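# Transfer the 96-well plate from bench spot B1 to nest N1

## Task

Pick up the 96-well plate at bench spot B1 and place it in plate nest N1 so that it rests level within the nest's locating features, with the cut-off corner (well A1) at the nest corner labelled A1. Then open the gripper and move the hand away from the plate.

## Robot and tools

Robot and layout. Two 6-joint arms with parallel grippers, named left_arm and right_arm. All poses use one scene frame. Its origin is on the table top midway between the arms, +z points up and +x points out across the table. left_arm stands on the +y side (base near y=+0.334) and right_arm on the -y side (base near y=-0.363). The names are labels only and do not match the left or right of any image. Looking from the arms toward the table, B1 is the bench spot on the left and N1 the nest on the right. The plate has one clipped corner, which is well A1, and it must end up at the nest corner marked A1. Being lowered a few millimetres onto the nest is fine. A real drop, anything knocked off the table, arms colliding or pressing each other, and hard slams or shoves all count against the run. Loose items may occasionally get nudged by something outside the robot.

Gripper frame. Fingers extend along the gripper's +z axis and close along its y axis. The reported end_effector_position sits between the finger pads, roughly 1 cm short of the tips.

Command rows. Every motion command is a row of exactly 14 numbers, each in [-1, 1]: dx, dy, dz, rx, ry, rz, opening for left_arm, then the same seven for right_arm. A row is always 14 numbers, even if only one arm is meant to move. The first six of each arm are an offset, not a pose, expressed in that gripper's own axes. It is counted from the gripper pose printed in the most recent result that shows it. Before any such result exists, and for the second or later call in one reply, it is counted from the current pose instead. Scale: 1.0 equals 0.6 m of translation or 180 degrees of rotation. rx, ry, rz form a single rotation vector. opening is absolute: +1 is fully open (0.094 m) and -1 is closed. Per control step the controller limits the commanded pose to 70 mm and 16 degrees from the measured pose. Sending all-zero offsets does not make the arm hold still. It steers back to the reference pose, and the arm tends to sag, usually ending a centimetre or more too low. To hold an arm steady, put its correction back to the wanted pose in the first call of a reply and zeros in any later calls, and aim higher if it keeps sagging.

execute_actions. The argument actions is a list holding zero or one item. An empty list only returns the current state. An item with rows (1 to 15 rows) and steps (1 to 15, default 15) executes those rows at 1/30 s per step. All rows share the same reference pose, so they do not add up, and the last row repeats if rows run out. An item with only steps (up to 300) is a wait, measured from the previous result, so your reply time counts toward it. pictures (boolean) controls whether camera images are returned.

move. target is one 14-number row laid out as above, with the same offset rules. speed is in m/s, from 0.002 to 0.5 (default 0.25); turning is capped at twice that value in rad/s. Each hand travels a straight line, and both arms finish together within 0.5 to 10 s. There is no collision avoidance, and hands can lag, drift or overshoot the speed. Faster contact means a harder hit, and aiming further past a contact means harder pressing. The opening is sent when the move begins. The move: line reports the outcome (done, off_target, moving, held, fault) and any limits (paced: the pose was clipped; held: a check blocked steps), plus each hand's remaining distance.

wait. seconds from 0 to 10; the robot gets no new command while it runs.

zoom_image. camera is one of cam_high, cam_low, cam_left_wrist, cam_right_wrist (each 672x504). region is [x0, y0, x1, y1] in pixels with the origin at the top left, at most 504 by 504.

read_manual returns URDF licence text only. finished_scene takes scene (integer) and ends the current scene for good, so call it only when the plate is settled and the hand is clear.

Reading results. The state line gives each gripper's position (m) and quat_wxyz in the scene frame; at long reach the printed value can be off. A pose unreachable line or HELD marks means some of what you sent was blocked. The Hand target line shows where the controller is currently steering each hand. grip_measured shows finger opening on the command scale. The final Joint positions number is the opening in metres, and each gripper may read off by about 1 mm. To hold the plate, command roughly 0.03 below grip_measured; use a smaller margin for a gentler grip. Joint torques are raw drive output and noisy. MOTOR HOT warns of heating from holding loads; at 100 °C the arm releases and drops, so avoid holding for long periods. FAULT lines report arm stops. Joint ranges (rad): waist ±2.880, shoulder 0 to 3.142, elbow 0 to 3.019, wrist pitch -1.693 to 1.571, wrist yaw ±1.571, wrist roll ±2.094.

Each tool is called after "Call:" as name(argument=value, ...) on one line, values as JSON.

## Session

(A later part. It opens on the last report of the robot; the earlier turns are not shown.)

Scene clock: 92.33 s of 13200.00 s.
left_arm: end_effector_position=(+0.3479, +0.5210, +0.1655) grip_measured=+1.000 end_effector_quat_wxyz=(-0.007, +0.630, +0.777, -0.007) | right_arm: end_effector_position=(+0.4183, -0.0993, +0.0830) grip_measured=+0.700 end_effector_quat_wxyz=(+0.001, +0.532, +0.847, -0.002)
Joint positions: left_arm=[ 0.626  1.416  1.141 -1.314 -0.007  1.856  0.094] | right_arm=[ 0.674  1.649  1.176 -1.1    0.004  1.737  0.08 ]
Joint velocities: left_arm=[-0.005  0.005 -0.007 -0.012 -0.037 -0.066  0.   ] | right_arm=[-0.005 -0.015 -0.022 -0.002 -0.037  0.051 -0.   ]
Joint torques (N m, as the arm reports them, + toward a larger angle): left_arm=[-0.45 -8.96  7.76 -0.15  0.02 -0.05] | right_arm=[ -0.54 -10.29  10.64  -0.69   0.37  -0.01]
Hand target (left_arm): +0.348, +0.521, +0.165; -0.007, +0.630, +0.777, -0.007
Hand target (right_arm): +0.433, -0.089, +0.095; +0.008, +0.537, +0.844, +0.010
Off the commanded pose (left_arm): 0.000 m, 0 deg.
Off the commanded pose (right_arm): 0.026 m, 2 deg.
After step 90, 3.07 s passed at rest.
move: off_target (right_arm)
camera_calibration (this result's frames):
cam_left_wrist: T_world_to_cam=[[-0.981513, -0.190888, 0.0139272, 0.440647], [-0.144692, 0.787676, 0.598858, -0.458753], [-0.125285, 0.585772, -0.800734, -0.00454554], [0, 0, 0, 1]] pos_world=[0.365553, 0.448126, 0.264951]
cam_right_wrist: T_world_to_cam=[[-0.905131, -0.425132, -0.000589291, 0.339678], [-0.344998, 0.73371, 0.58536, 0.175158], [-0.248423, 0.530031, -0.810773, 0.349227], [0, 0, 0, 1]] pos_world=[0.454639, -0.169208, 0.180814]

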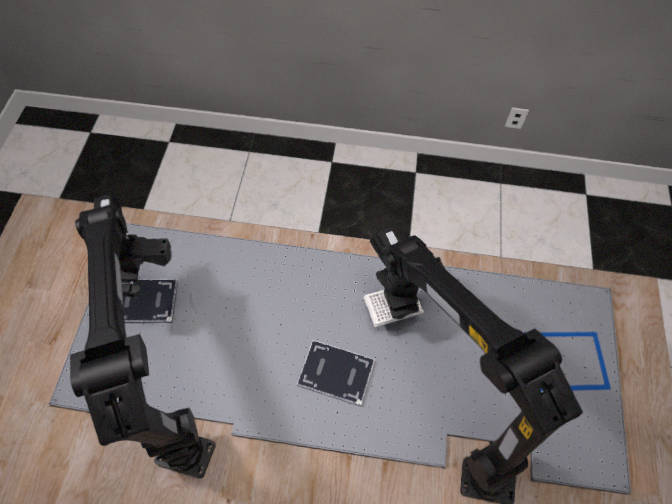

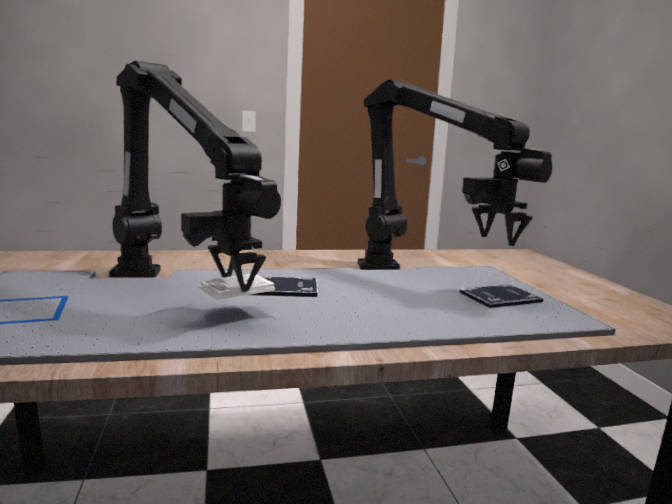

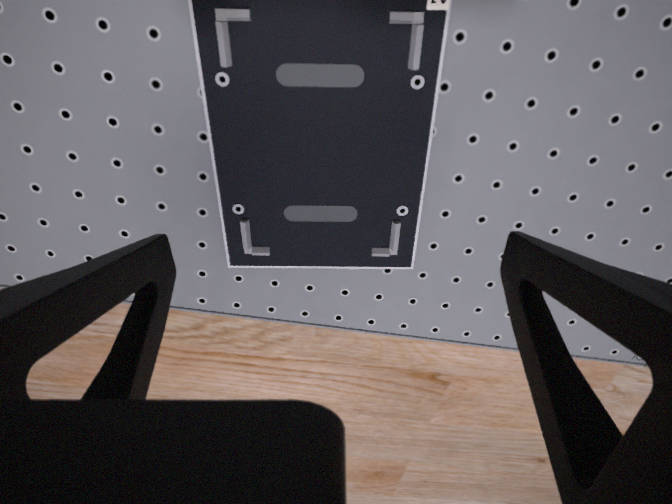

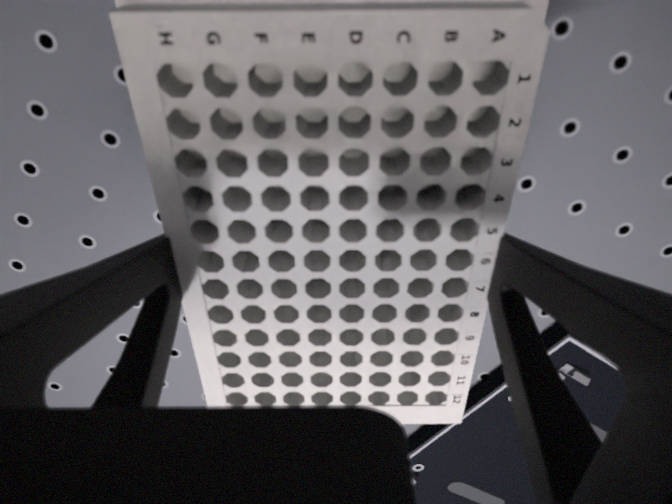

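Call:
move(target=[0,0,0,0,0,0,1,0,0,0.102,0,0,0,0.668], speed=0.06)

Call:
move(target=[0,0,0,0,0,0,1,0,0,0.03,0.003,0,0,0.668], speed=0.02)

Scene clock: 96.00 s of 13200.00 s.
left_arm: end_effector_position=(+0.3479, +0.5210, +0.1655) grip_measured=+1.000 end_effector_quat_wxyz=(-0.007, +0.630, +0.777, -0.007) | right_arm: end_effector_position=(+0.4181, -0.0994, +0.0302) grip_measured=+0.700 end_effector_quat_wxyz=(+0.003, +0.533, +0.846, +0.002)
Joint positions: left_arm=[ 0.626  1.416  1.141 -1.314 -0.007  1.856  0.094] | right_arm=[ 0.674  1.717  1.106 -0.953  0.004  1.74   0.08 ]
Joint velocities: left_arm=[-0.024 -0.005  0.012 -0.022  0.007  0.022  0.   ] | right_arm=[-0.005 -0.005 -0.002  0.002  0.051  0.022 -0.   ]
Joint torques (N m, as the arm reports them, + toward a larger angle): left_arm=[-0.46 -8.98  7.76 -0.13  0.02 -0.05] | right_arm=[ -0.97 -10.86   6.63   0.54   0.23  -0.16]
Hand target (left_arm): +0.348, +0.521, +0.165; -0.007, +0.630, +0.777, -0.007
Hand target (right_arm): +0.418, -0.100, +0.022; +0.001, +0.532, +0.847, -0.001
Off the commanded pose (left_arm): 0.000 m, 0 deg.
Off the commanded pose (right_arm): 0.008 m, 0 deg.
move: done
camera_calibration (this result's frames):
cam_left_wrist: T_world_to_cam=[[-0.981513, -0.190888, 0.0139272, 0.440647], [-0.144692, 0.787676, 0.598858, -0.458753], [-0.125285, 0.585772, -0.800734, -0.00454554], [0, 0, 0, 1]] pos_world=[0.365553, 0.448126, 0.264951]
cam_right_wrist: T_world_to_cam=[[-0.906233, -0.422693, -0.00848406, 0.340333], [-0.346878, 0.731919, 0.586489, 0.206639], [-0.241695, 0.534439, -0.809913, 0.304095], [0, 0, 0, 1]] pos_world=[0.453598, -0.169907, 0.127986]

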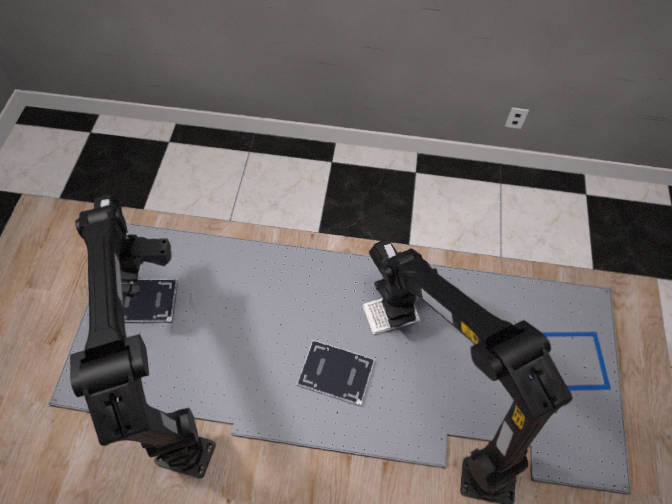

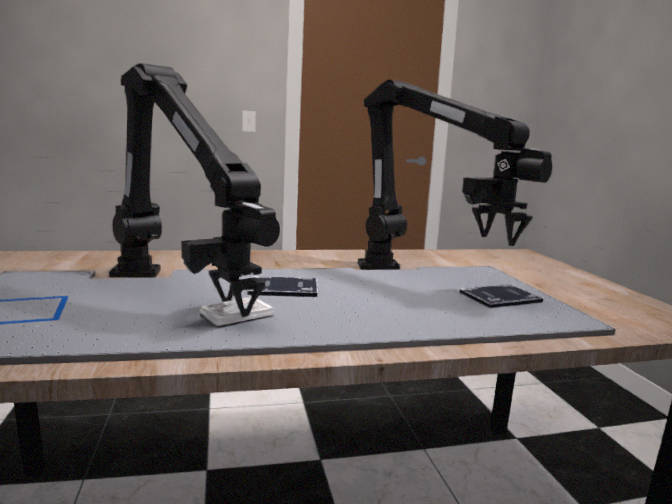

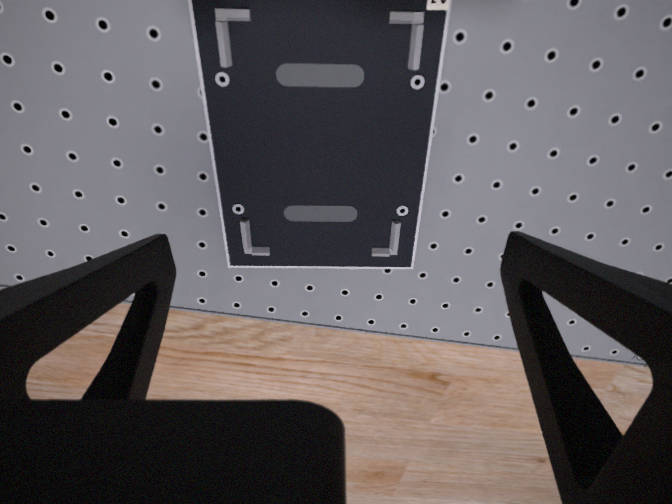

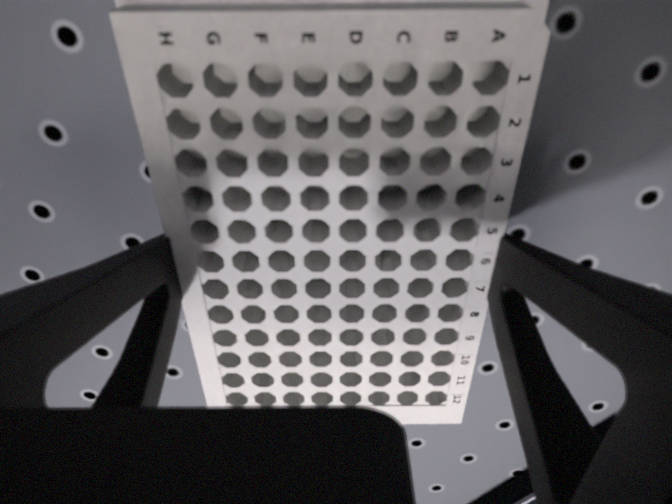

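Scene clock: 97.13 s of 13200.00 s.
left_arm: end_effector_position=(+0.3479, +0.5210, +0.1655) grip_measured=+1.000 end_effector_quat_wxyz=(-0.007, +0.630, +0.777, -0.007) | right_arm: end_effector_position=(+0.4205, -0.0977, +0.0254) grip_measured=+0.700 end_effector_quat_wxyz=(+0.005, +0.533, +0.846, +0.006)
Joint positions: left_arm=[ 0.626  1.416  1.141 -1.314 -0.007  1.856  0.094] | right_arm=[ 0.674  1.726  1.103 -0.933  0.004  1.74   0.08 ]
Joint velocities: left_arm=[ 0.005 -0.015 -0.022  0.017  0.037 -0.037  0.   ] | right_arm=[-0.005  0.005 -0.007  0.007  0.022  0.022 -0.001]
Joint torques (N m, as the arm reports them, + toward a larger angle): left_arm=[-0.47 -8.97  7.76 -0.14  0.02 -0.05] | right_arm=[ -0.94 -10.46   6.11   0.43   0.17  -0.12]
Hand target (left_arm): +0.348, +0.521, +0.165; -0.007, +0.630, +0.777, -0.007
Hand target (right_arm): +0.418, -0.100, +0.013; +0.000, +0.533, +0.846, -0.002
Off the commanded pose (left_arm): 0.000 m, 0 deg.
Off the commanded pose (right_arm): 0.013 m, 1 deg.
move: off_target (right_arm)
camera_calibration (this result's frames):
cam_left_wrist: T_world_to_cam=[[-0.981513, -0.190888, 0.0139272, 0.440647], [-0.144692, 0.787676, 0.598858, -0.458753], [-0.125285, 0.585772, -0.800734, -0.00454554], [0, 0, 0, 1]] pos_world=[0.365553, 0.448126, 0.264951]
cam_right_wrist: T_world_to_cam=[[-0.906142, -0.422628, -0.0171179, 0.343448], [-0.351086, 0.728948, 0.587685, 0.210512], [-0.235894, 0.538535, -0.808909, 0.29777], [0, 0, 0, 1]] pos_world=[0.455362, -0.168661, 0.123034]

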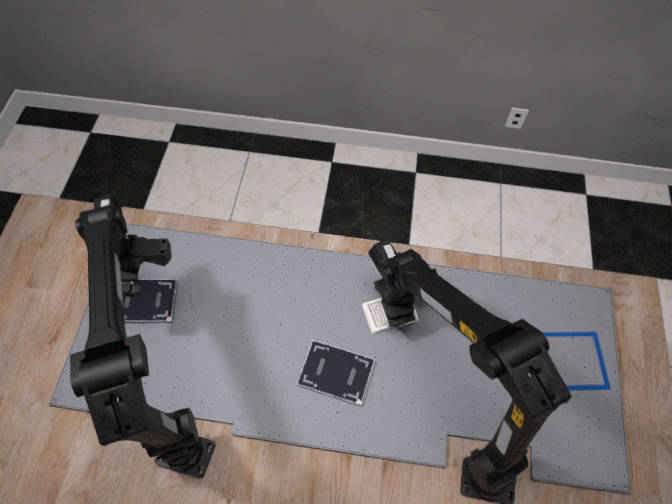

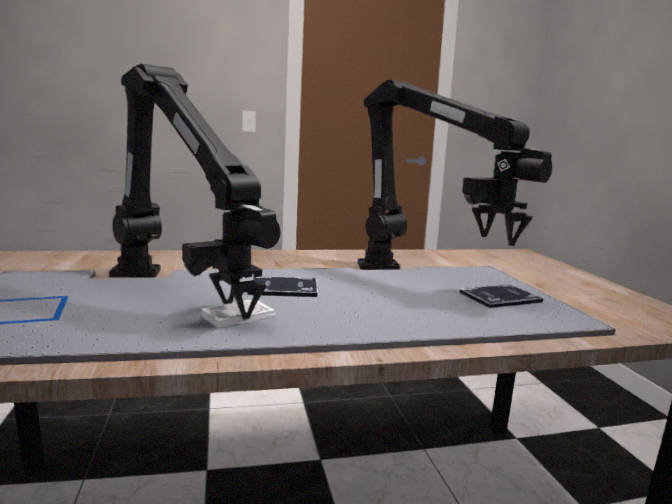

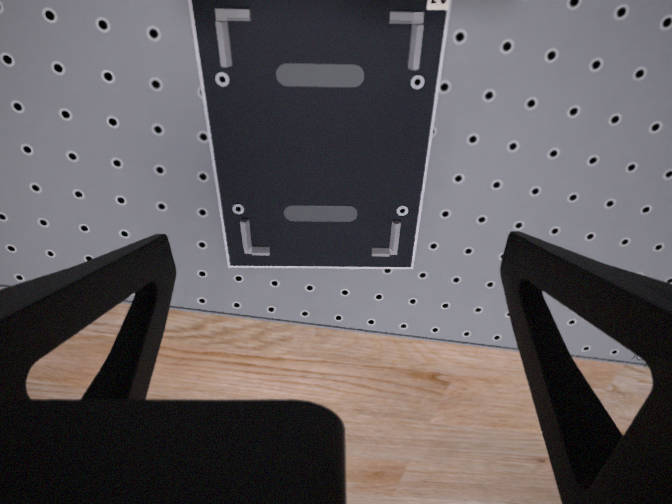

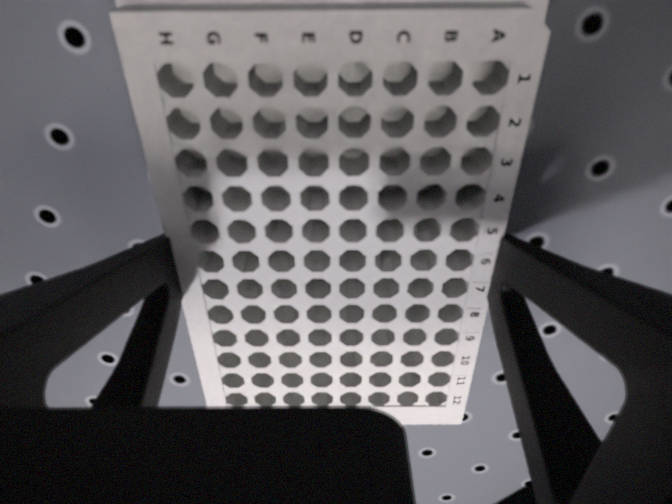

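Call:
execute_actions(actions=[{"rows":[[0,0,0,0,0,0,1,0,0,0,0,0,0,0.668],[0,0,0,0,0,0,1,0,0,0,0,0,0,0.668],[0,0,0,0,0,0,1,0,0,0,0,0,0,0.72],[0,0,0,0,0,0,1,0,0,0,0,0,0,0.76],[0,0,0,0,0,0,1,0,0,0,0,0,0,0.85],[0,0,0,0,0,0,1,0,0,0,0,0,0,1]],"steps":10}], pictures=false)

Call:
execute_actions(actions=[{"rows":[[0,0,0,0,0,0,1,0.001,0.006,-0.008,-0.003,0,0,1],[0,0,0,0,0,0,1,0.002,0.012,-0.016,-0.006,0,0,1],[0,0,0,0,0,0,1,0.003,0.018,-0.024,-0.009,0,0,1],[0,0,0,0,0,0,1,0.004,0.024,-0.032,-0.012,0,0,1],[0,0,0,0,0,0,1,0.005,0.031,-0.04,-0.016,0,0,1],[0,0,0,0,0,0,1,0.005,0.031,-0.044,-0.016,0,0,1],[0,0,0,0,0,0,1,0.005,0.031,-0.048,-0.016,0,0,1],[0,0,0,0,0,0,1,0.005,0.031,-0.052,-0.016,0,0,1],[0,0,0,0,0,0,1,0.005,0.031,-0.056,-0.016,0,0,1],[0,0,0,0,0,0,1,0.005,0.031,-0.06,-0.016,0,0,1],[0,0,0,0,0,0,1,0.005,0.031,-0.064,-0.016,0,0,1],[0,0,0,0,0,0,1,0.005,0.031,-0.068,-0.016,0,0,1],[0,0,0,0,0,0,1,0.005,0.031,-0.072,-0.016,0,0,1],[0,0,0,0,0,0,1,0.005,0.031,-0.076,-0.016,0,0,1],[0,0,0,0,0,0,1,0.005,0.031,-0.08,-0.016,0,0,1]],"steps":15}], pictures=false)

Call:
move(target=[-0.4,0,0,0,0,0,1,0,0.03,-0.15,-0.01,0,0,1], speed=0.2)

Scene clock: 110.50 s of 13200.00 s.
left_arm: end_effector_position=(+0.3479, +0.5210, +0.1655) grip_measured=+1.000 end_effector_quat_wxyz=(-0.007, +0.630, +0.777, -0.007) | right_arm: end_effector_position=(+0.4205, -0.0977, +0.0254) grip_measured=+1.000 end_effector_quat_wxyz=(+0.005, +0.533, +0.846, +0.006)
Joint positions: left_arm=[ 0.626  1.416  1.141 -1.314 -0.007  1.856  0.094] | right_arm=[ 0.674  1.726  1.103 -0.933  0.004  1.74   0.094]
Joint velocities: left_arm=[-0.005  0.005 -0.007 -0.007 -0.007 -0.051  0.   ] | right_arm=[-0.015 -0.005 -0.002 -0.017  0.007 -0.022  0.   ]
Joint torques (N m, as the arm reports them, + toward a larger angle): left_arm=[-0.45 -8.95  7.77 -0.14  0.02 -0.05] | right_arm=[ -0.93 -11.56   6.73  -0.11   0.22  -0.12]
Hand target (left_arm): +0.348, +0.521, +0.165; -0.007, +0.630, +0.777, -0.007
Hand target (right_arm): +0.421, -0.098, +0.025; +0.005, +0.533, +0.846, +0.006
Off the commanded pose (left_arm): 0.000 m, 0 deg.
Off the commanded pose (right_arm): 0.000 m, 0 deg.
Steps of this call (steps 1 to 90: nothing new was sent; then 10.03 s passed at rest; steps 91 to 100: all 10 steps of this action). Readings (end_effector_position):
91: left_arm (+0.3479, +0.5210, +0.1655) | right_arm (+0.4205, -0.0977, +0.0254)
92: left_arm (+0.3479, +0.5210, +0.1655) | right_arm (+0.4205, -0.0977, +0.0254)
94: left_arm (+0.3479, +0.5210, +0.1655) | right_arm (+0.4205, -0.0977, +0.0254)
98: left_arm (+0.3479, +0.5210, +0.1655) | right_arm (+0.4205, -0.0977, +0.0254)
100: the state above

Scene clock: 111.00 s of 13200.00 s.
left_arm: end_effector_position=(+0.3479, +0.5210, +0.1655) grip_measured=+1.000 end_effector_quat_wxyz=(-0.007, +0.630, +0.777, -0.007) | right_arm: end_effector_position=(+0.4154, -0.1023, +0.0405) grip_measured=+1.000 end_effector_quat_wxyz=(+0.004, +0.533, +0.846, -0.002)
Joint positions: left_arm=[ 0.626  1.416  1.141 -1.314 -0.007  1.856  0.094] | right_arm=[ 0.674  1.697  1.111 -0.987  0.008  1.74   0.094]
Joint velocities: left_arm=[ 0.005 -0.005  0.022  0.007 -0.066  0.022  0.   ] | right_arm=[-0.015 -0.132  0.1   -0.178  0.081  0.022  0.   ]
Joint torques (N m, as the arm reports them, + toward a larger angle): left_arm=[-0.45 -8.97  7.76 -0.14  0.02 -0.04] | right_arm=[ -0.56 -13.29  10.55  -0.47   0.37  -0.08]
Hand target (left_arm): +0.348, +0.521, +0.165; -0.007, +0.630, +0.777, -0.007
Hand target (right_arm): +0.434, -0.088, +0.074; +0.018, +0.533, +0.846, +0.028
Off the commanded pose (left_arm): 0.000 m, 0 deg.
Off the commanded pose (right_arm): 0.041 m, 4 deg.
Steps of this call (steps 1 to 15: all 15 steps of this action). Readings (end_effector_position):
1: left_arm (+0.3479, +0.5210, +0.1655) | right_arm (+0.4205, -0.0977, +0.0254)
2: left_arm (+0.3479, +0.5210, +0.1655) | right_arm (+0.4205, -0.0977, +0.0254)
4: left_arm (+0.3479, +0.5210, +0.1655) | right_arm (+0.4205, -0.0980, +0.0254)
8: left_arm (+0.3479, +0.5210, +0.1655) | right_arm (+0.4188, -0.0999, +0.0270)
15: the state above

Scene clock: 113.13 s of 13200.00 s.
left_arm: end_effector_position=(+0.3793, +0.2873, +0.1527) grip_measured=+1.000 end_effector_quat_wxyz=(-0.025, +0.636, +0.771, -0.012) | right_arm: end_effector_position=(+0.4187, -0.1003, +0.1162) grip_measured=+1.000 end_effector_quat_wxyz=(+0.003, +0.533, +0.846, -0.006)
Joint positions: left_arm=[ 0.008  1.416  1.104 -1.314 -0.007  1.255  0.094] | right_arm=[ 0.674  1.616  1.23  -1.194  0.01   1.74   0.094]
Joint velocities: left_arm=[-0.005  0.005 -0.007  0.007  0.007 -0.022  0.   ] | right_arm=[-0.005  0.005 -0.012  0.007  0.022  0.022  0.   ]
Joint torques (N m, as the arm reports them, + toward a larger angle): left_arm=[ 0.   -8.24 10.99 -0.16  0.02 -0.13] | right_arm=[ -0.88 -12.43  11.03  -0.69   0.36  -0.13]
Hand target (left_arm): +0.395, +0.287, +0.165; -0.010, +0.630, +0.777, -0.002
Hand target (right_arm): +0.434, -0.091, +0.142; +0.016, +0.533, +0.846, +0.020
Off the commanded pose (left_arm): 0.022 m, 2 deg.
Off the commanded pose (right_arm): 0.031 m, 3 deg.
move: off_target (left_arm, right_arm)
camera_calibration (this result's frames):
cam_left_wrist: T_world_to_cam=[[-0.983727, -0.174162, 0.0441409, 0.418495], [-0.110568, 0.780479, 0.615327, -0.275901], [-0.141617, 0.600433, -0.787035, 0.125913], [0, 0, 0, 1]] pos_world=[0.39901, 0.212619, 0.250395]
cam_right_wrist: T_world_to_cam=[[-0.906245, -0.422723, 0.00507391, 0.339664], [-0.341852, 0.739827, 0.579477, 0.156556], [-0.248712, 0.523413, -0.814973, 0.376757], [0, 0, 0, 1]] pos_world=[0.455042, -0.16944, 0.214603]

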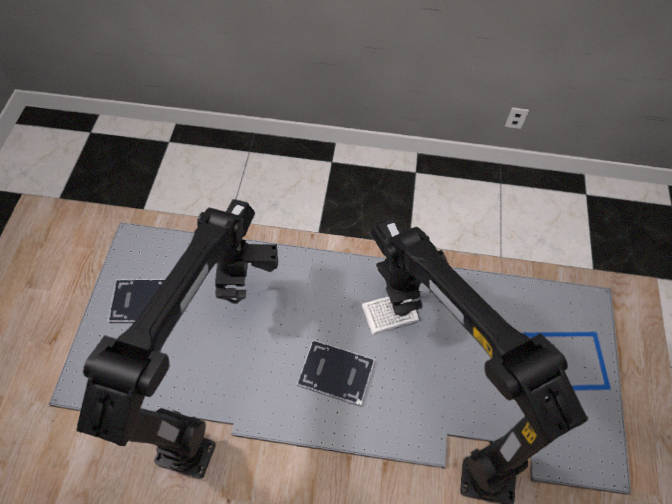

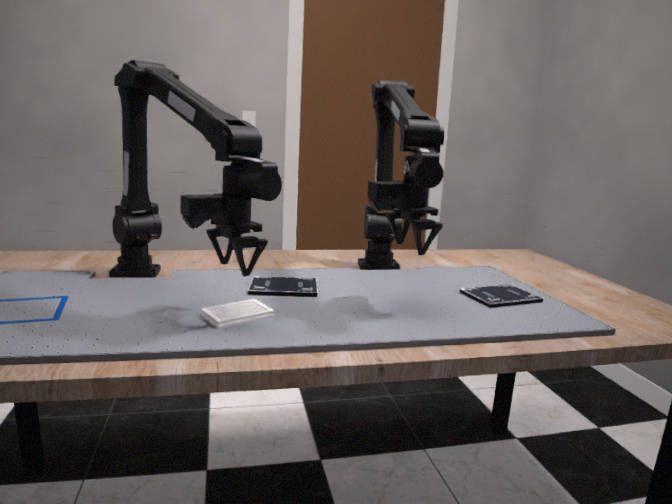

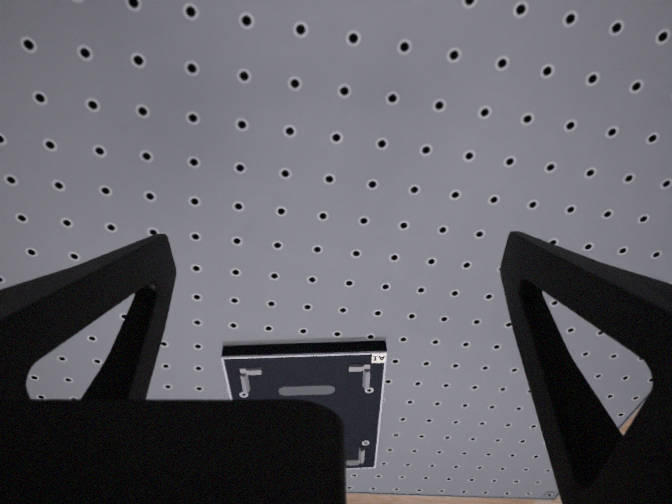

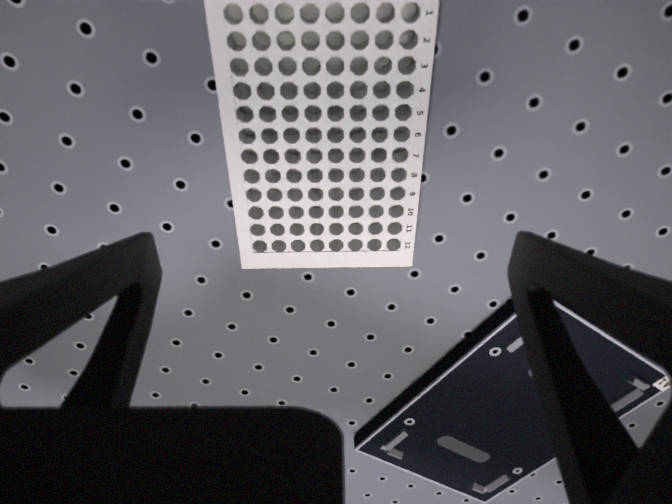

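Call:
execute_actions(actions=[])

Scene clock: 126.60 s of 13200.00 s.
left_arm: end_effector_position=(+0.3793, +0.2873, +0.1527) grip_measured=+1.000 end_effector_quat_wxyz=(-0.025, +0.635, +0.772, -0.012) | right_arm: end_effector_position=(+0.4187, -0.1003, +0.1162) grip_measured=+1.000 end_effector_quat_wxyz=(+0.003, +0.533, +0.846, -0.006)
Joint positions: left_arm=[ 0.008  1.416  1.104 -1.314 -0.007  1.253  0.094] | right_arm=[ 0.674  1.616  1.23  -1.194  0.01   1.74   0.094]
Joint velocities: left_arm=[ 0.005 -0.015 -0.012  0.012 -0.051 -0.037  0.   ] | right_arm=[-0.015  0.005  0.007 -0.007  0.022 -0.022  0.   ]
Joint torques (N m, as the arm reports them, + toward a larger angle): left_arm=[-0.03 -8.29 10.93 -0.16  0.02 -0.13] | right_arm=[ -0.92 -12.49  11.    -0.72   0.37  -0.13]
Hand target (left_arm): +0.395, +0.287, +0.165; -0.010, +0.630, +0.777, -0.002
Hand target (right_arm): +0.434, -0.091, +0.142; +0.016, +0.533, +0.846, +0.020
Off the commanded pose (left_arm): 0.022 m, 2 deg.
Off the commanded pose (right_arm): 0.031 m, 3 deg.
Steps of this call (steps 1 to 90: nothing new was sent; then 10.47 s passed at rest). Readings (end_effector_position):
1: left_arm (+0.3793, +0.2873, +0.1527) | right_arm (+0.4187, -0.1003, +0.1162)
2: left_arm (+0.3793, +0.2873, +0.1527) | right_arm (+0.4187, -0.1003, +0.1162)
4: left_arm (+0.3793, +0.2873, +0.1527) | right_arm (+0.4187, -0.1003, +0.1162)
8: left_arm (+0.3793, +0.2873, +0.1527) | right_arm (+0.4187, -0.1003, +0.1162)
90: the state above
camera_calibration (this result's frames):
cam_left_wrist: T_world_to_cam=[[-0.983261, -0.17679, 0.0440807, 0.419082], [-0.11267, 0.780095, 0.615433, -0.27501], [-0.14319, 0.600165, -0.786956, 0.126575], [0, 0, 0, 1]] pos_world=[0.399206, 0.212658, 0.250385]
cam_right_wrist: T_world_to_cam=[[-0.906245, -0.422723, 0.00507391, 0.339664], [-0.341852, 0.739827, 0.579477, 0.156556], [-0.248712, 0.523413, -0.814973, 0.376757], [0, 0, 0, 1]] pos_world=[0.455042, -0.16944, 0.214603]

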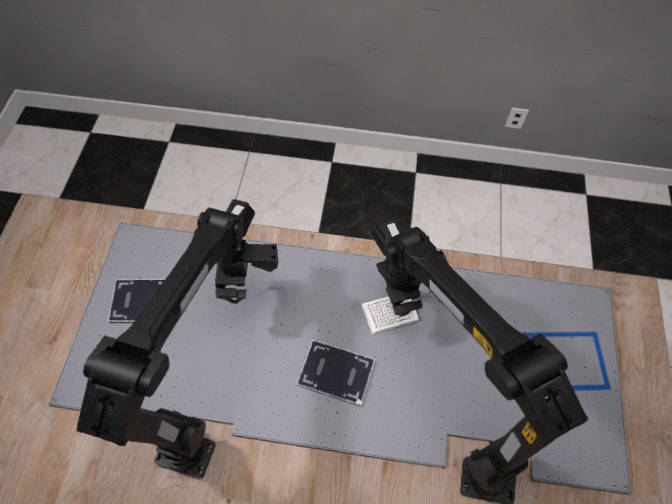

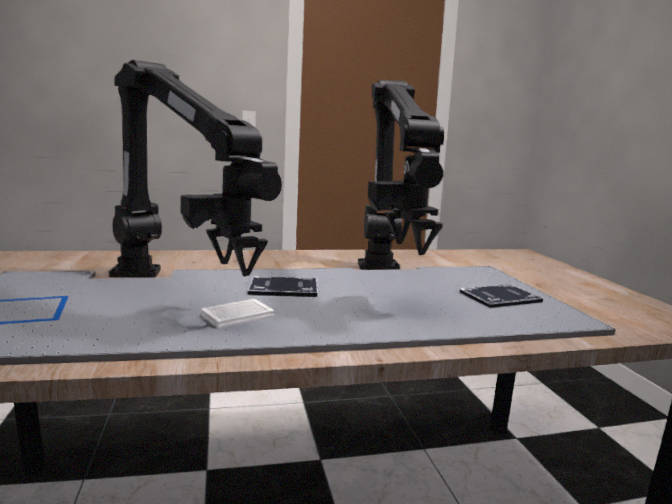

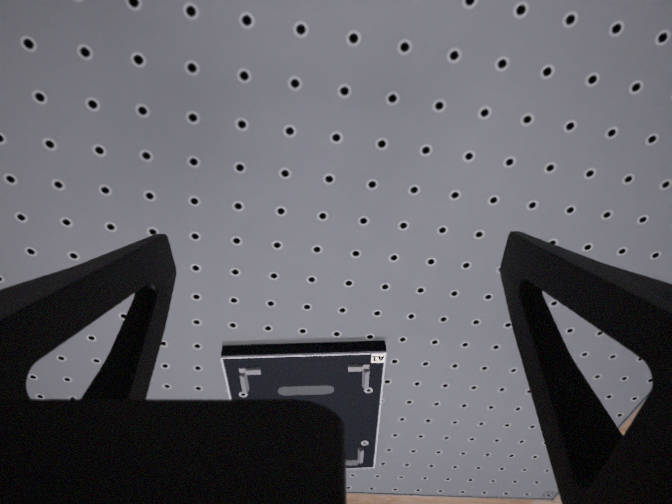

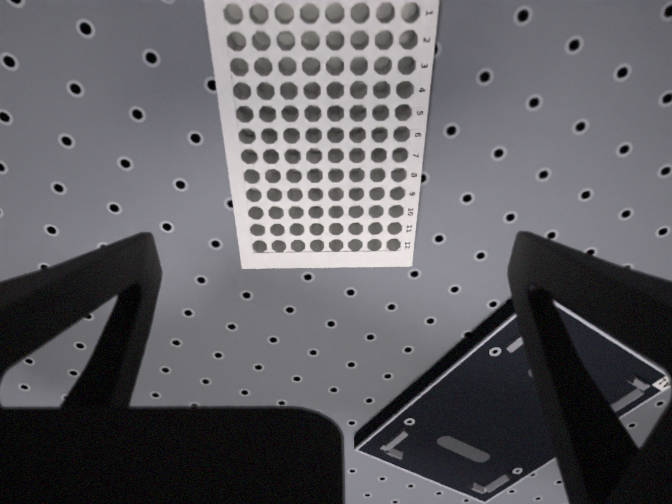

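Call:
move(target=[-0.673,-0.039,0.03,-0.016,-0.0075,-0.0806,1, -0.44,-0.43,-0.14,0,0,0,1], speed=0.28)

Scene clock: 136.43 s of 13200.00 s.
left_arm: end_effector_position=(+0.4162, -0.1039, +0.1140) grip_measured=+1.000 end_effector_quat_wxyz=(-0.017, +0.540, +0.841, +0.012) | right_arm: end_effector_position=(+0.3004, -0.4484, +0.1996) grip_measured=+1.000 end_effector_quat_wxyz=(-0.001, +0.537, +0.844, -0.006)
Joint positions: left_arm=[-0.684  1.999  1.769 -1.38  -0.015  0.325  0.094] | right_arm=[-0.253  1.053  0.927 -1.45   0.011  0.821  0.094]
Joint velocities: left_arm=[-0.015  0.005 -0.007  0.012  0.007 -0.022  0.   ] | right_arm=[-0.005 -0.005 -0.007  0.002 -0.022  0.022  0.   ]
Joint torques (N m, as the arm reports them, + toward a larger angle): left_arm=[  0.11 -16.33  12.05  -0.4   -0.23  -0.13] | right_arm=[-1.04 -4.44  9.07 -0.63  0.06 -0.19]
Hand target (left_arm): +0.430, -0.112, +0.130; +0.002, +0.533, +0.846, +0.009
Hand target (right_arm): +0.301, -0.449, +0.208; +0.005, +0.533, +0.846, -0.002
Off the commanded pose (left_arm): 0.023 m, 2 deg.
Off the commanded pose (right_arm): 0.005 m, 1 deg.
After step 90, 4.70 s passed at rest.
move: off_target (left_arm)
camera_calibration (this result's frames):
cam_left_wrist: T_world_to_cam=[[-0.915806, -0.40157, -0.00638558, 0.34224], [-0.315188, 0.70877, 0.631111, 0.133286], [-0.248909, 0.579988, -0.775666, 0.376852], [0, 0, 0, 1]] pos_world=[0.449238, -0.175605, 0.210378]
cam_right_wrist: T_world_to_cam=[[-0.90943, -0.415769, 0.00856287, 0.0882378], [-0.332787, 0.73996, 0.584561, 0.321639], [-0.249378, 0.528768, -0.811305, 0.599385], [0, 0, 0, 1]] pos_world=[0.336757, -0.518248, 0.297511]

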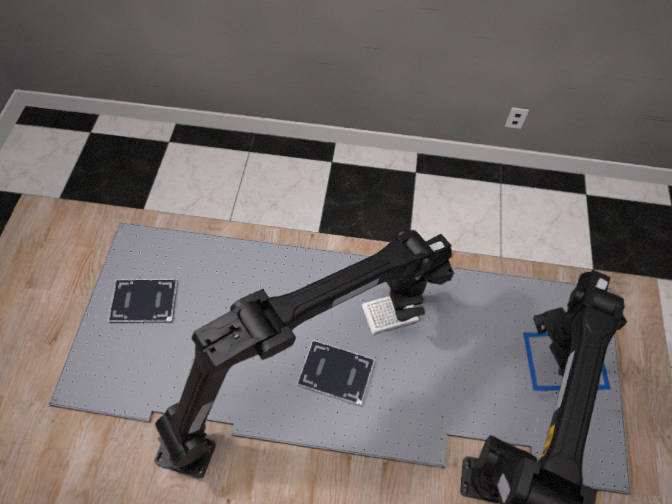

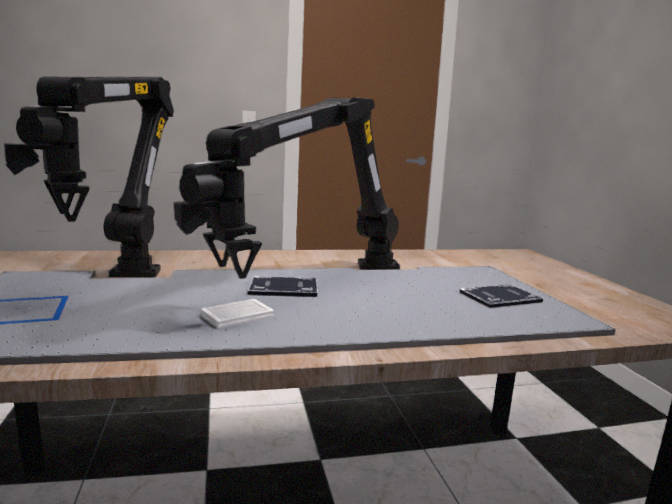

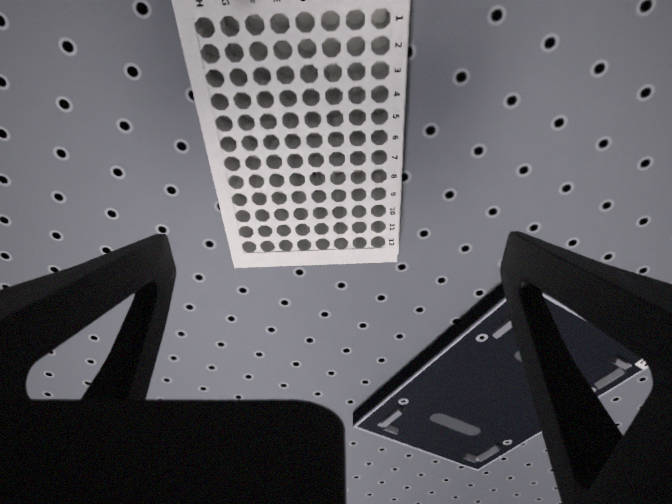

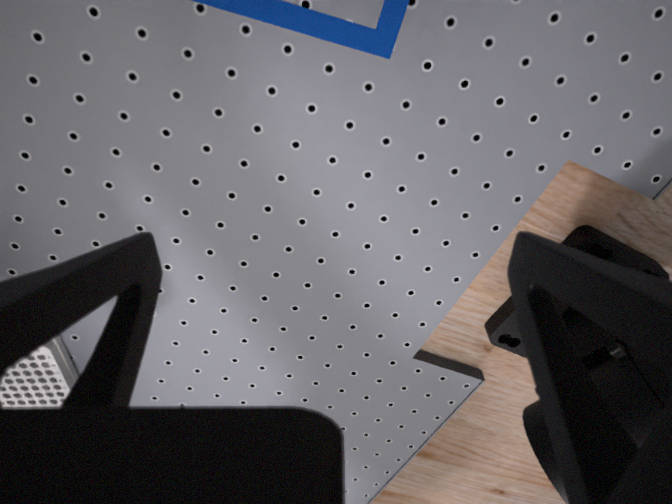

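Call:
move(target=[0.0057,0.033,0.12,0.0006,-0.0132,-0.019,1, 0,0,0,0,0,0,1], speed=0.07)

Scene clock: 146.37 s of 13200.00 s.
left_arm: end_effector_position=(+0.4297, -0.0930, +0.0503) grip_measured=+1.000 end_effector_quat_wxyz=(+0.003, +0.522, +0.853, +0.002) | right_arm: end_effector_position=(+0.3004, -0.4484, +0.1996) grip_measured=+1.000 end_effector_quat_wxyz=(-0.001, +0.535, +0.845, -0.006)
Joint positions: left_arm=[-0.652  2.028  1.641 -1.18  -0.004  0.313  0.094] | right_arm=[-0.253  1.053  0.927 -1.45   0.011  0.818  0.094]
Joint velocities: left_arm=[-0.005 -0.005  0.002  0.007  0.022 -0.007  0.   ] | right_arm=[-0.005  0.005 -0.007 -0.017  0.037 -0.037  0.   ]
Joint torques (N m, as the arm reports them, + toward a larger angle): left_arm=[  0.1  -16.13   7.2    0.34   0.14  -0.13] | right_arm=[-0.84 -4.24  8.14 -0.12  0.21 -0.09]
Hand target (left_arm): +0.432, -0.091, +0.042; -0.000, +0.515, +0.857, +0.000
Hand target (right_arm): +0.300, -0.448, +0.200; -0.001, +0.536, +0.844, -0.006
Off the commanded pose (left_arm): 0.009 m, 1 deg.
Off the commanded pose (right_arm): 0.000 m, 0 deg.
After step 90, 5.50 s passed at rest.
move: done
camera_calibration (this result's frames):
cam_left_wrist: T_world_to_cam=[[-0.897195, -0.441501, -0.0108392, 0.347089], [-0.360368, 0.717693, 0.595862, 0.192027], [-0.255294, 0.538511, -0.803014, 0.324728], [0, 0, 0, 1]] pos_world=[0.463509, -0.159446, 0.150102]
cam_right_wrist: T_world_to_cam=[[-0.908157, -0.418542, 0.00857841, 0.0866085], [-0.335028, 0.738928, 0.584587, 0.321844], [-0.251013, 0.528022, -0.811286, 0.599538], [0, 0, 0, 1]] pos_world=[0.336972, -0.518139, 0.297508]

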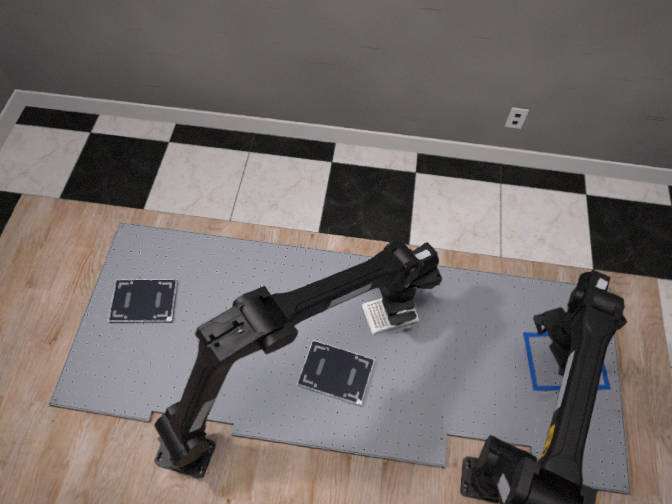

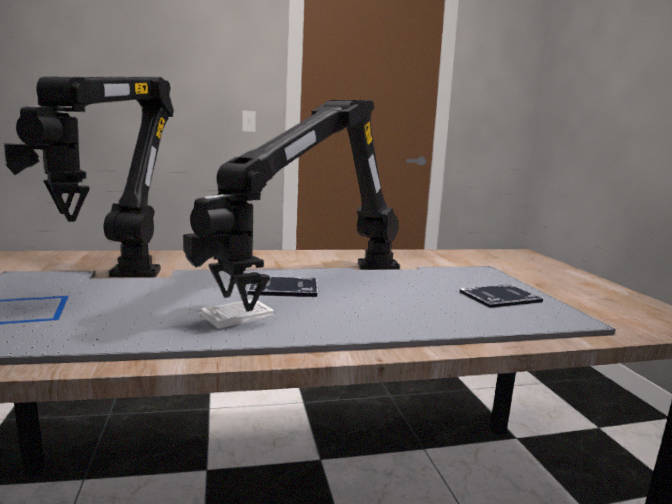

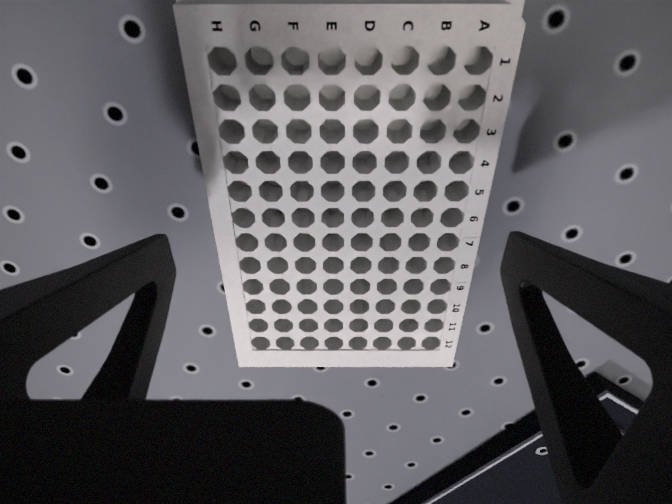

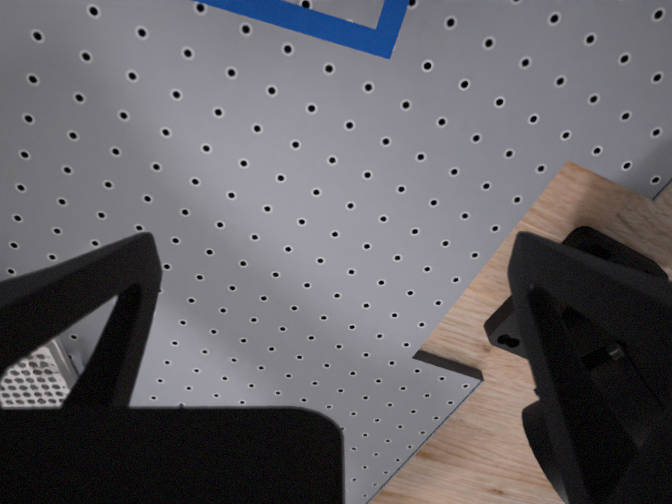

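Call:
move(target=[0,-0.010,0.025,0,0,-0.003,1, 0,0,0,0,0,0,1], speed=0.03)

Scene clock: 153.40 s of 13200.00 s.
left_arm: end_effector_position=(+0.4284, -0.0930, +0.0444) grip_measured=+1.000 end_effector_quat_wxyz=(+0.006, +0.519, +0.855, +0.001) | right_arm: end_effector_position=(+0.3004, -0.4484, +0.1996) grip_measured=+1.000 end_effector_quat_wxyz=(-0.001, +0.535, +0.845, -0.006)
Joint positions: left_arm=[-0.653  2.028  1.625 -1.157 -0.004  0.305  0.094] | right_arm=[-0.253  1.053  0.927 -1.45   0.011  0.818  0.094]
Joint velocities: left_arm=[-0.015 -0.024 -0.002 -0.002 -0.007 -0.022  0.   ] | right_arm=[-0.005 -0.005 -0.007  0.002 -0.037  0.037  0.   ]
Joint torques (N m, as the arm reports them, + toward a larger angle): left_arm=[ -1.1  -16.     7.02   0.38  -0.05  -0.12] | right_arm=[-0.84 -4.29  8.12 -0.11  0.19 -0.12]
Hand target (left_arm): +0.424, -0.096, +0.035; +0.002, +0.518, +0.856, +0.002
Hand target (right_arm): +0.300, -0.448, +0.200; -0.001, +0.535, +0.845, -0.006
Off the commanded pose (left_arm): 0.010 m, 0 deg.
Off the commanded pose (right_arm): 0.000 m, 0 deg.
After step 90, 3.27 s passed at rest.
move: done
camera_calibration (this result's frames):
cam_left_wrist: T_world_to_cam=[[-0.894092, -0.447702, -0.01274, 0.344019], [-0.367847, 0.717794, 0.591151, 0.198466], [-0.255515, 0.53323, -0.80646, 0.319383], [0, 0, 0, 1]] pos_world=[0.462197, -0.158744, 0.144629]
cam_right_wrist: T_world_to_cam=[[-0.908157, -0.418542, 0.00857841, 0.0866085], [-0.335028, 0.738928, 0.584587, 0.321844], [-0.251013, 0.528022, -0.811286, 0.599538], [0, 0, 0, 1]] pos_world=[0.336972, -0.518139, 0.297508]

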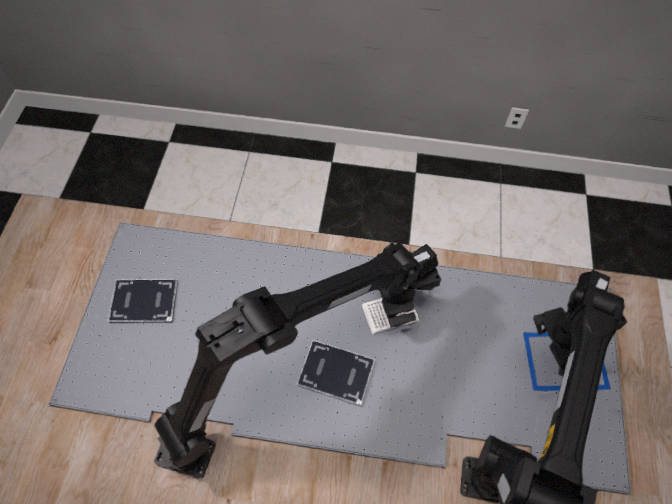

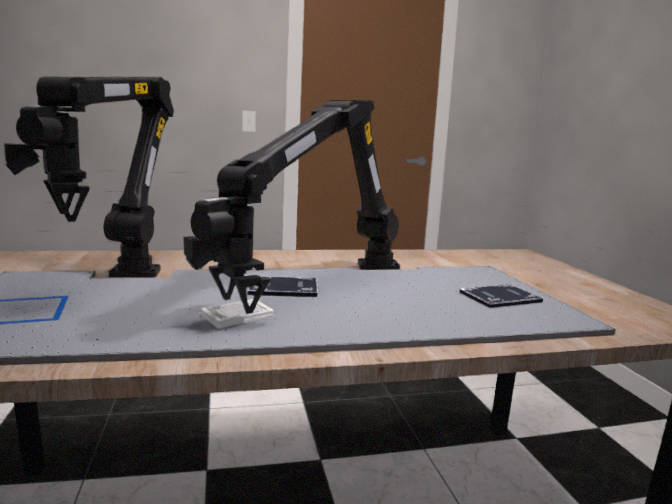

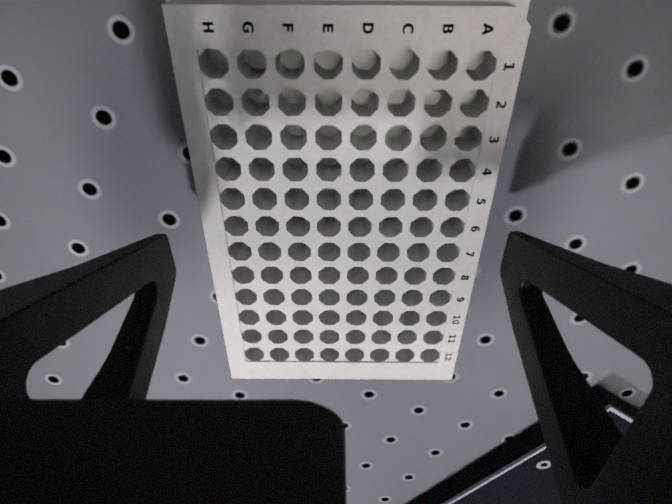

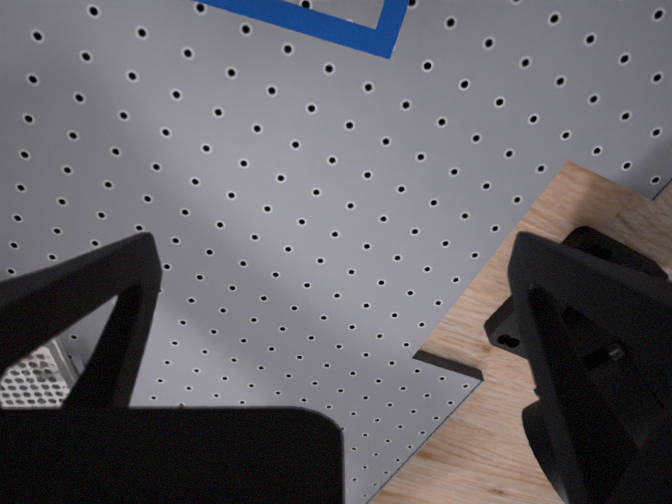

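Call:
move(target=[0,-0.011,0.046,0.0025,0.003,0.002,1, 0,0,0,0,0,0,1], speed=0.03)

Scene clock: 157.03 s of 13200.00 s.
left_arm: end_effector_position=(+0.4278, -0.0933, +0.0277) grip_measured=+1.000 end_effector_quat_wxyz=(+0.005, +0.519, +0.855, +0.001) | right_arm: end_effector_position=(+0.3004, -0.4484, +0.1996) grip_measured=+1.000 end_effector_quat_wxyz=(-0.001, +0.535, +0.845, -0.006)
Joint positions: left_arm=[-0.655  2.047  1.608 -1.123 -0.004  0.304  0.094] | right_arm=[-0.253  1.053  0.927 -1.45   0.011  0.818  0.094]
Joint velocities: left_arm=[-0.005 -0.005 -0.007  0.002 -0.051 -0.051  0.   ] | right_arm=[-0.005 -0.005  0.002  0.012  0.066  0.007  0.   ]
Joint torques (N m, as the arm reports them, + toward a larger angle): left_arm=[ -1.16 -15.81   6.96   0.42   0.14  -0.06] | right_arm=[-0.83 -4.29  8.12 -0.1   0.2  -0.12]
Hand target (left_arm): +0.423, -0.096, +0.017; -0.000, +0.522, +0.853, +0.000
Hand target (right_arm): +0.300, -0.448, +0.200; -0.001, +0.535, +0.845, -0.006
Off the commanded pose (left_arm): 0.012 m, 1 deg.
Off the commanded pose (right_arm): 0.000 m, 0 deg.
move: off_target (left_arm)
camera_calibration (this result's frames):
cam_left_wrist: T_world_to_cam=[[-0.894276, -0.447348, -0.0122538, 0.343196], [-0.366934, 0.7173, 0.592318, 0.207905], [-0.256182, 0.534192, -0.805611, 0.306317], [0, 0, 0, 1]] pos_world=[0.461673, -0.159234, 0.127832]
cam_right_wrist: T_world_to_cam=[[-0.908157, -0.418542, 0.00857841, 0.0866085], [-0.335028, 0.738928, 0.584587, 0.321844], [-0.251013, 0.528022, -0.811286, 0.599538], [0, 0, 0, 1]] pos_world=[0.336972, -0.518139, 0.297508]

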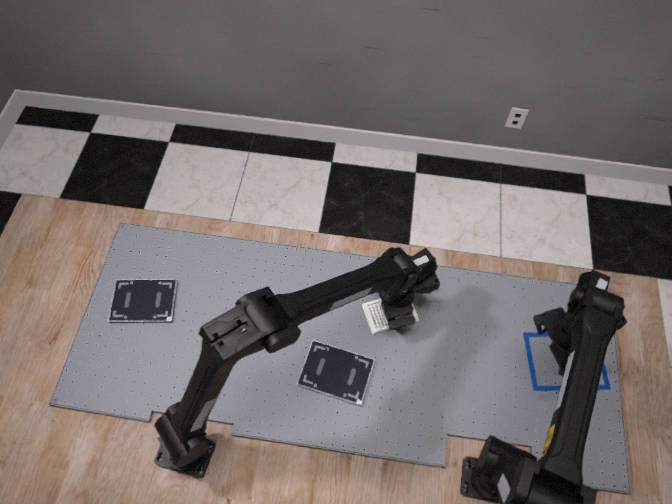

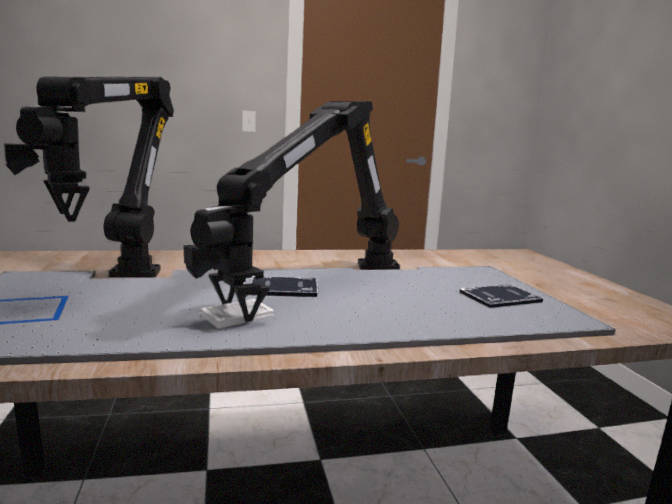

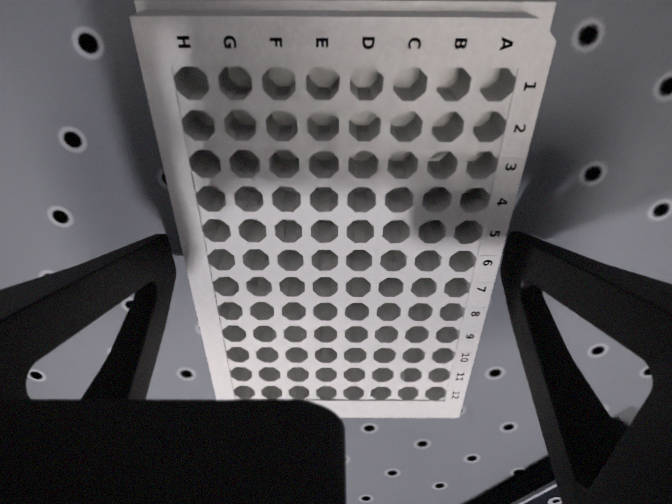

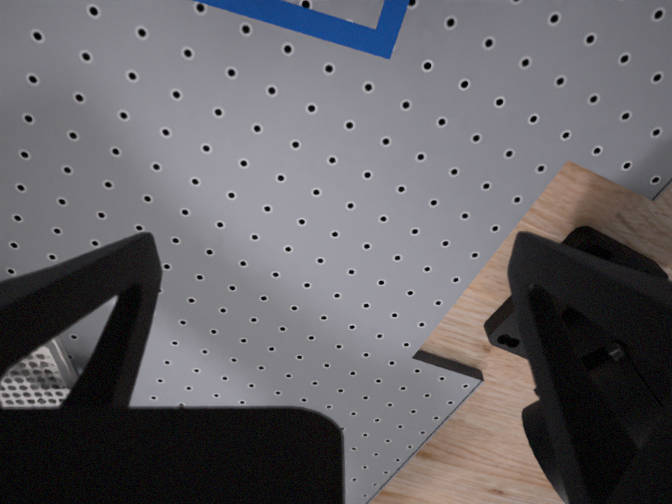

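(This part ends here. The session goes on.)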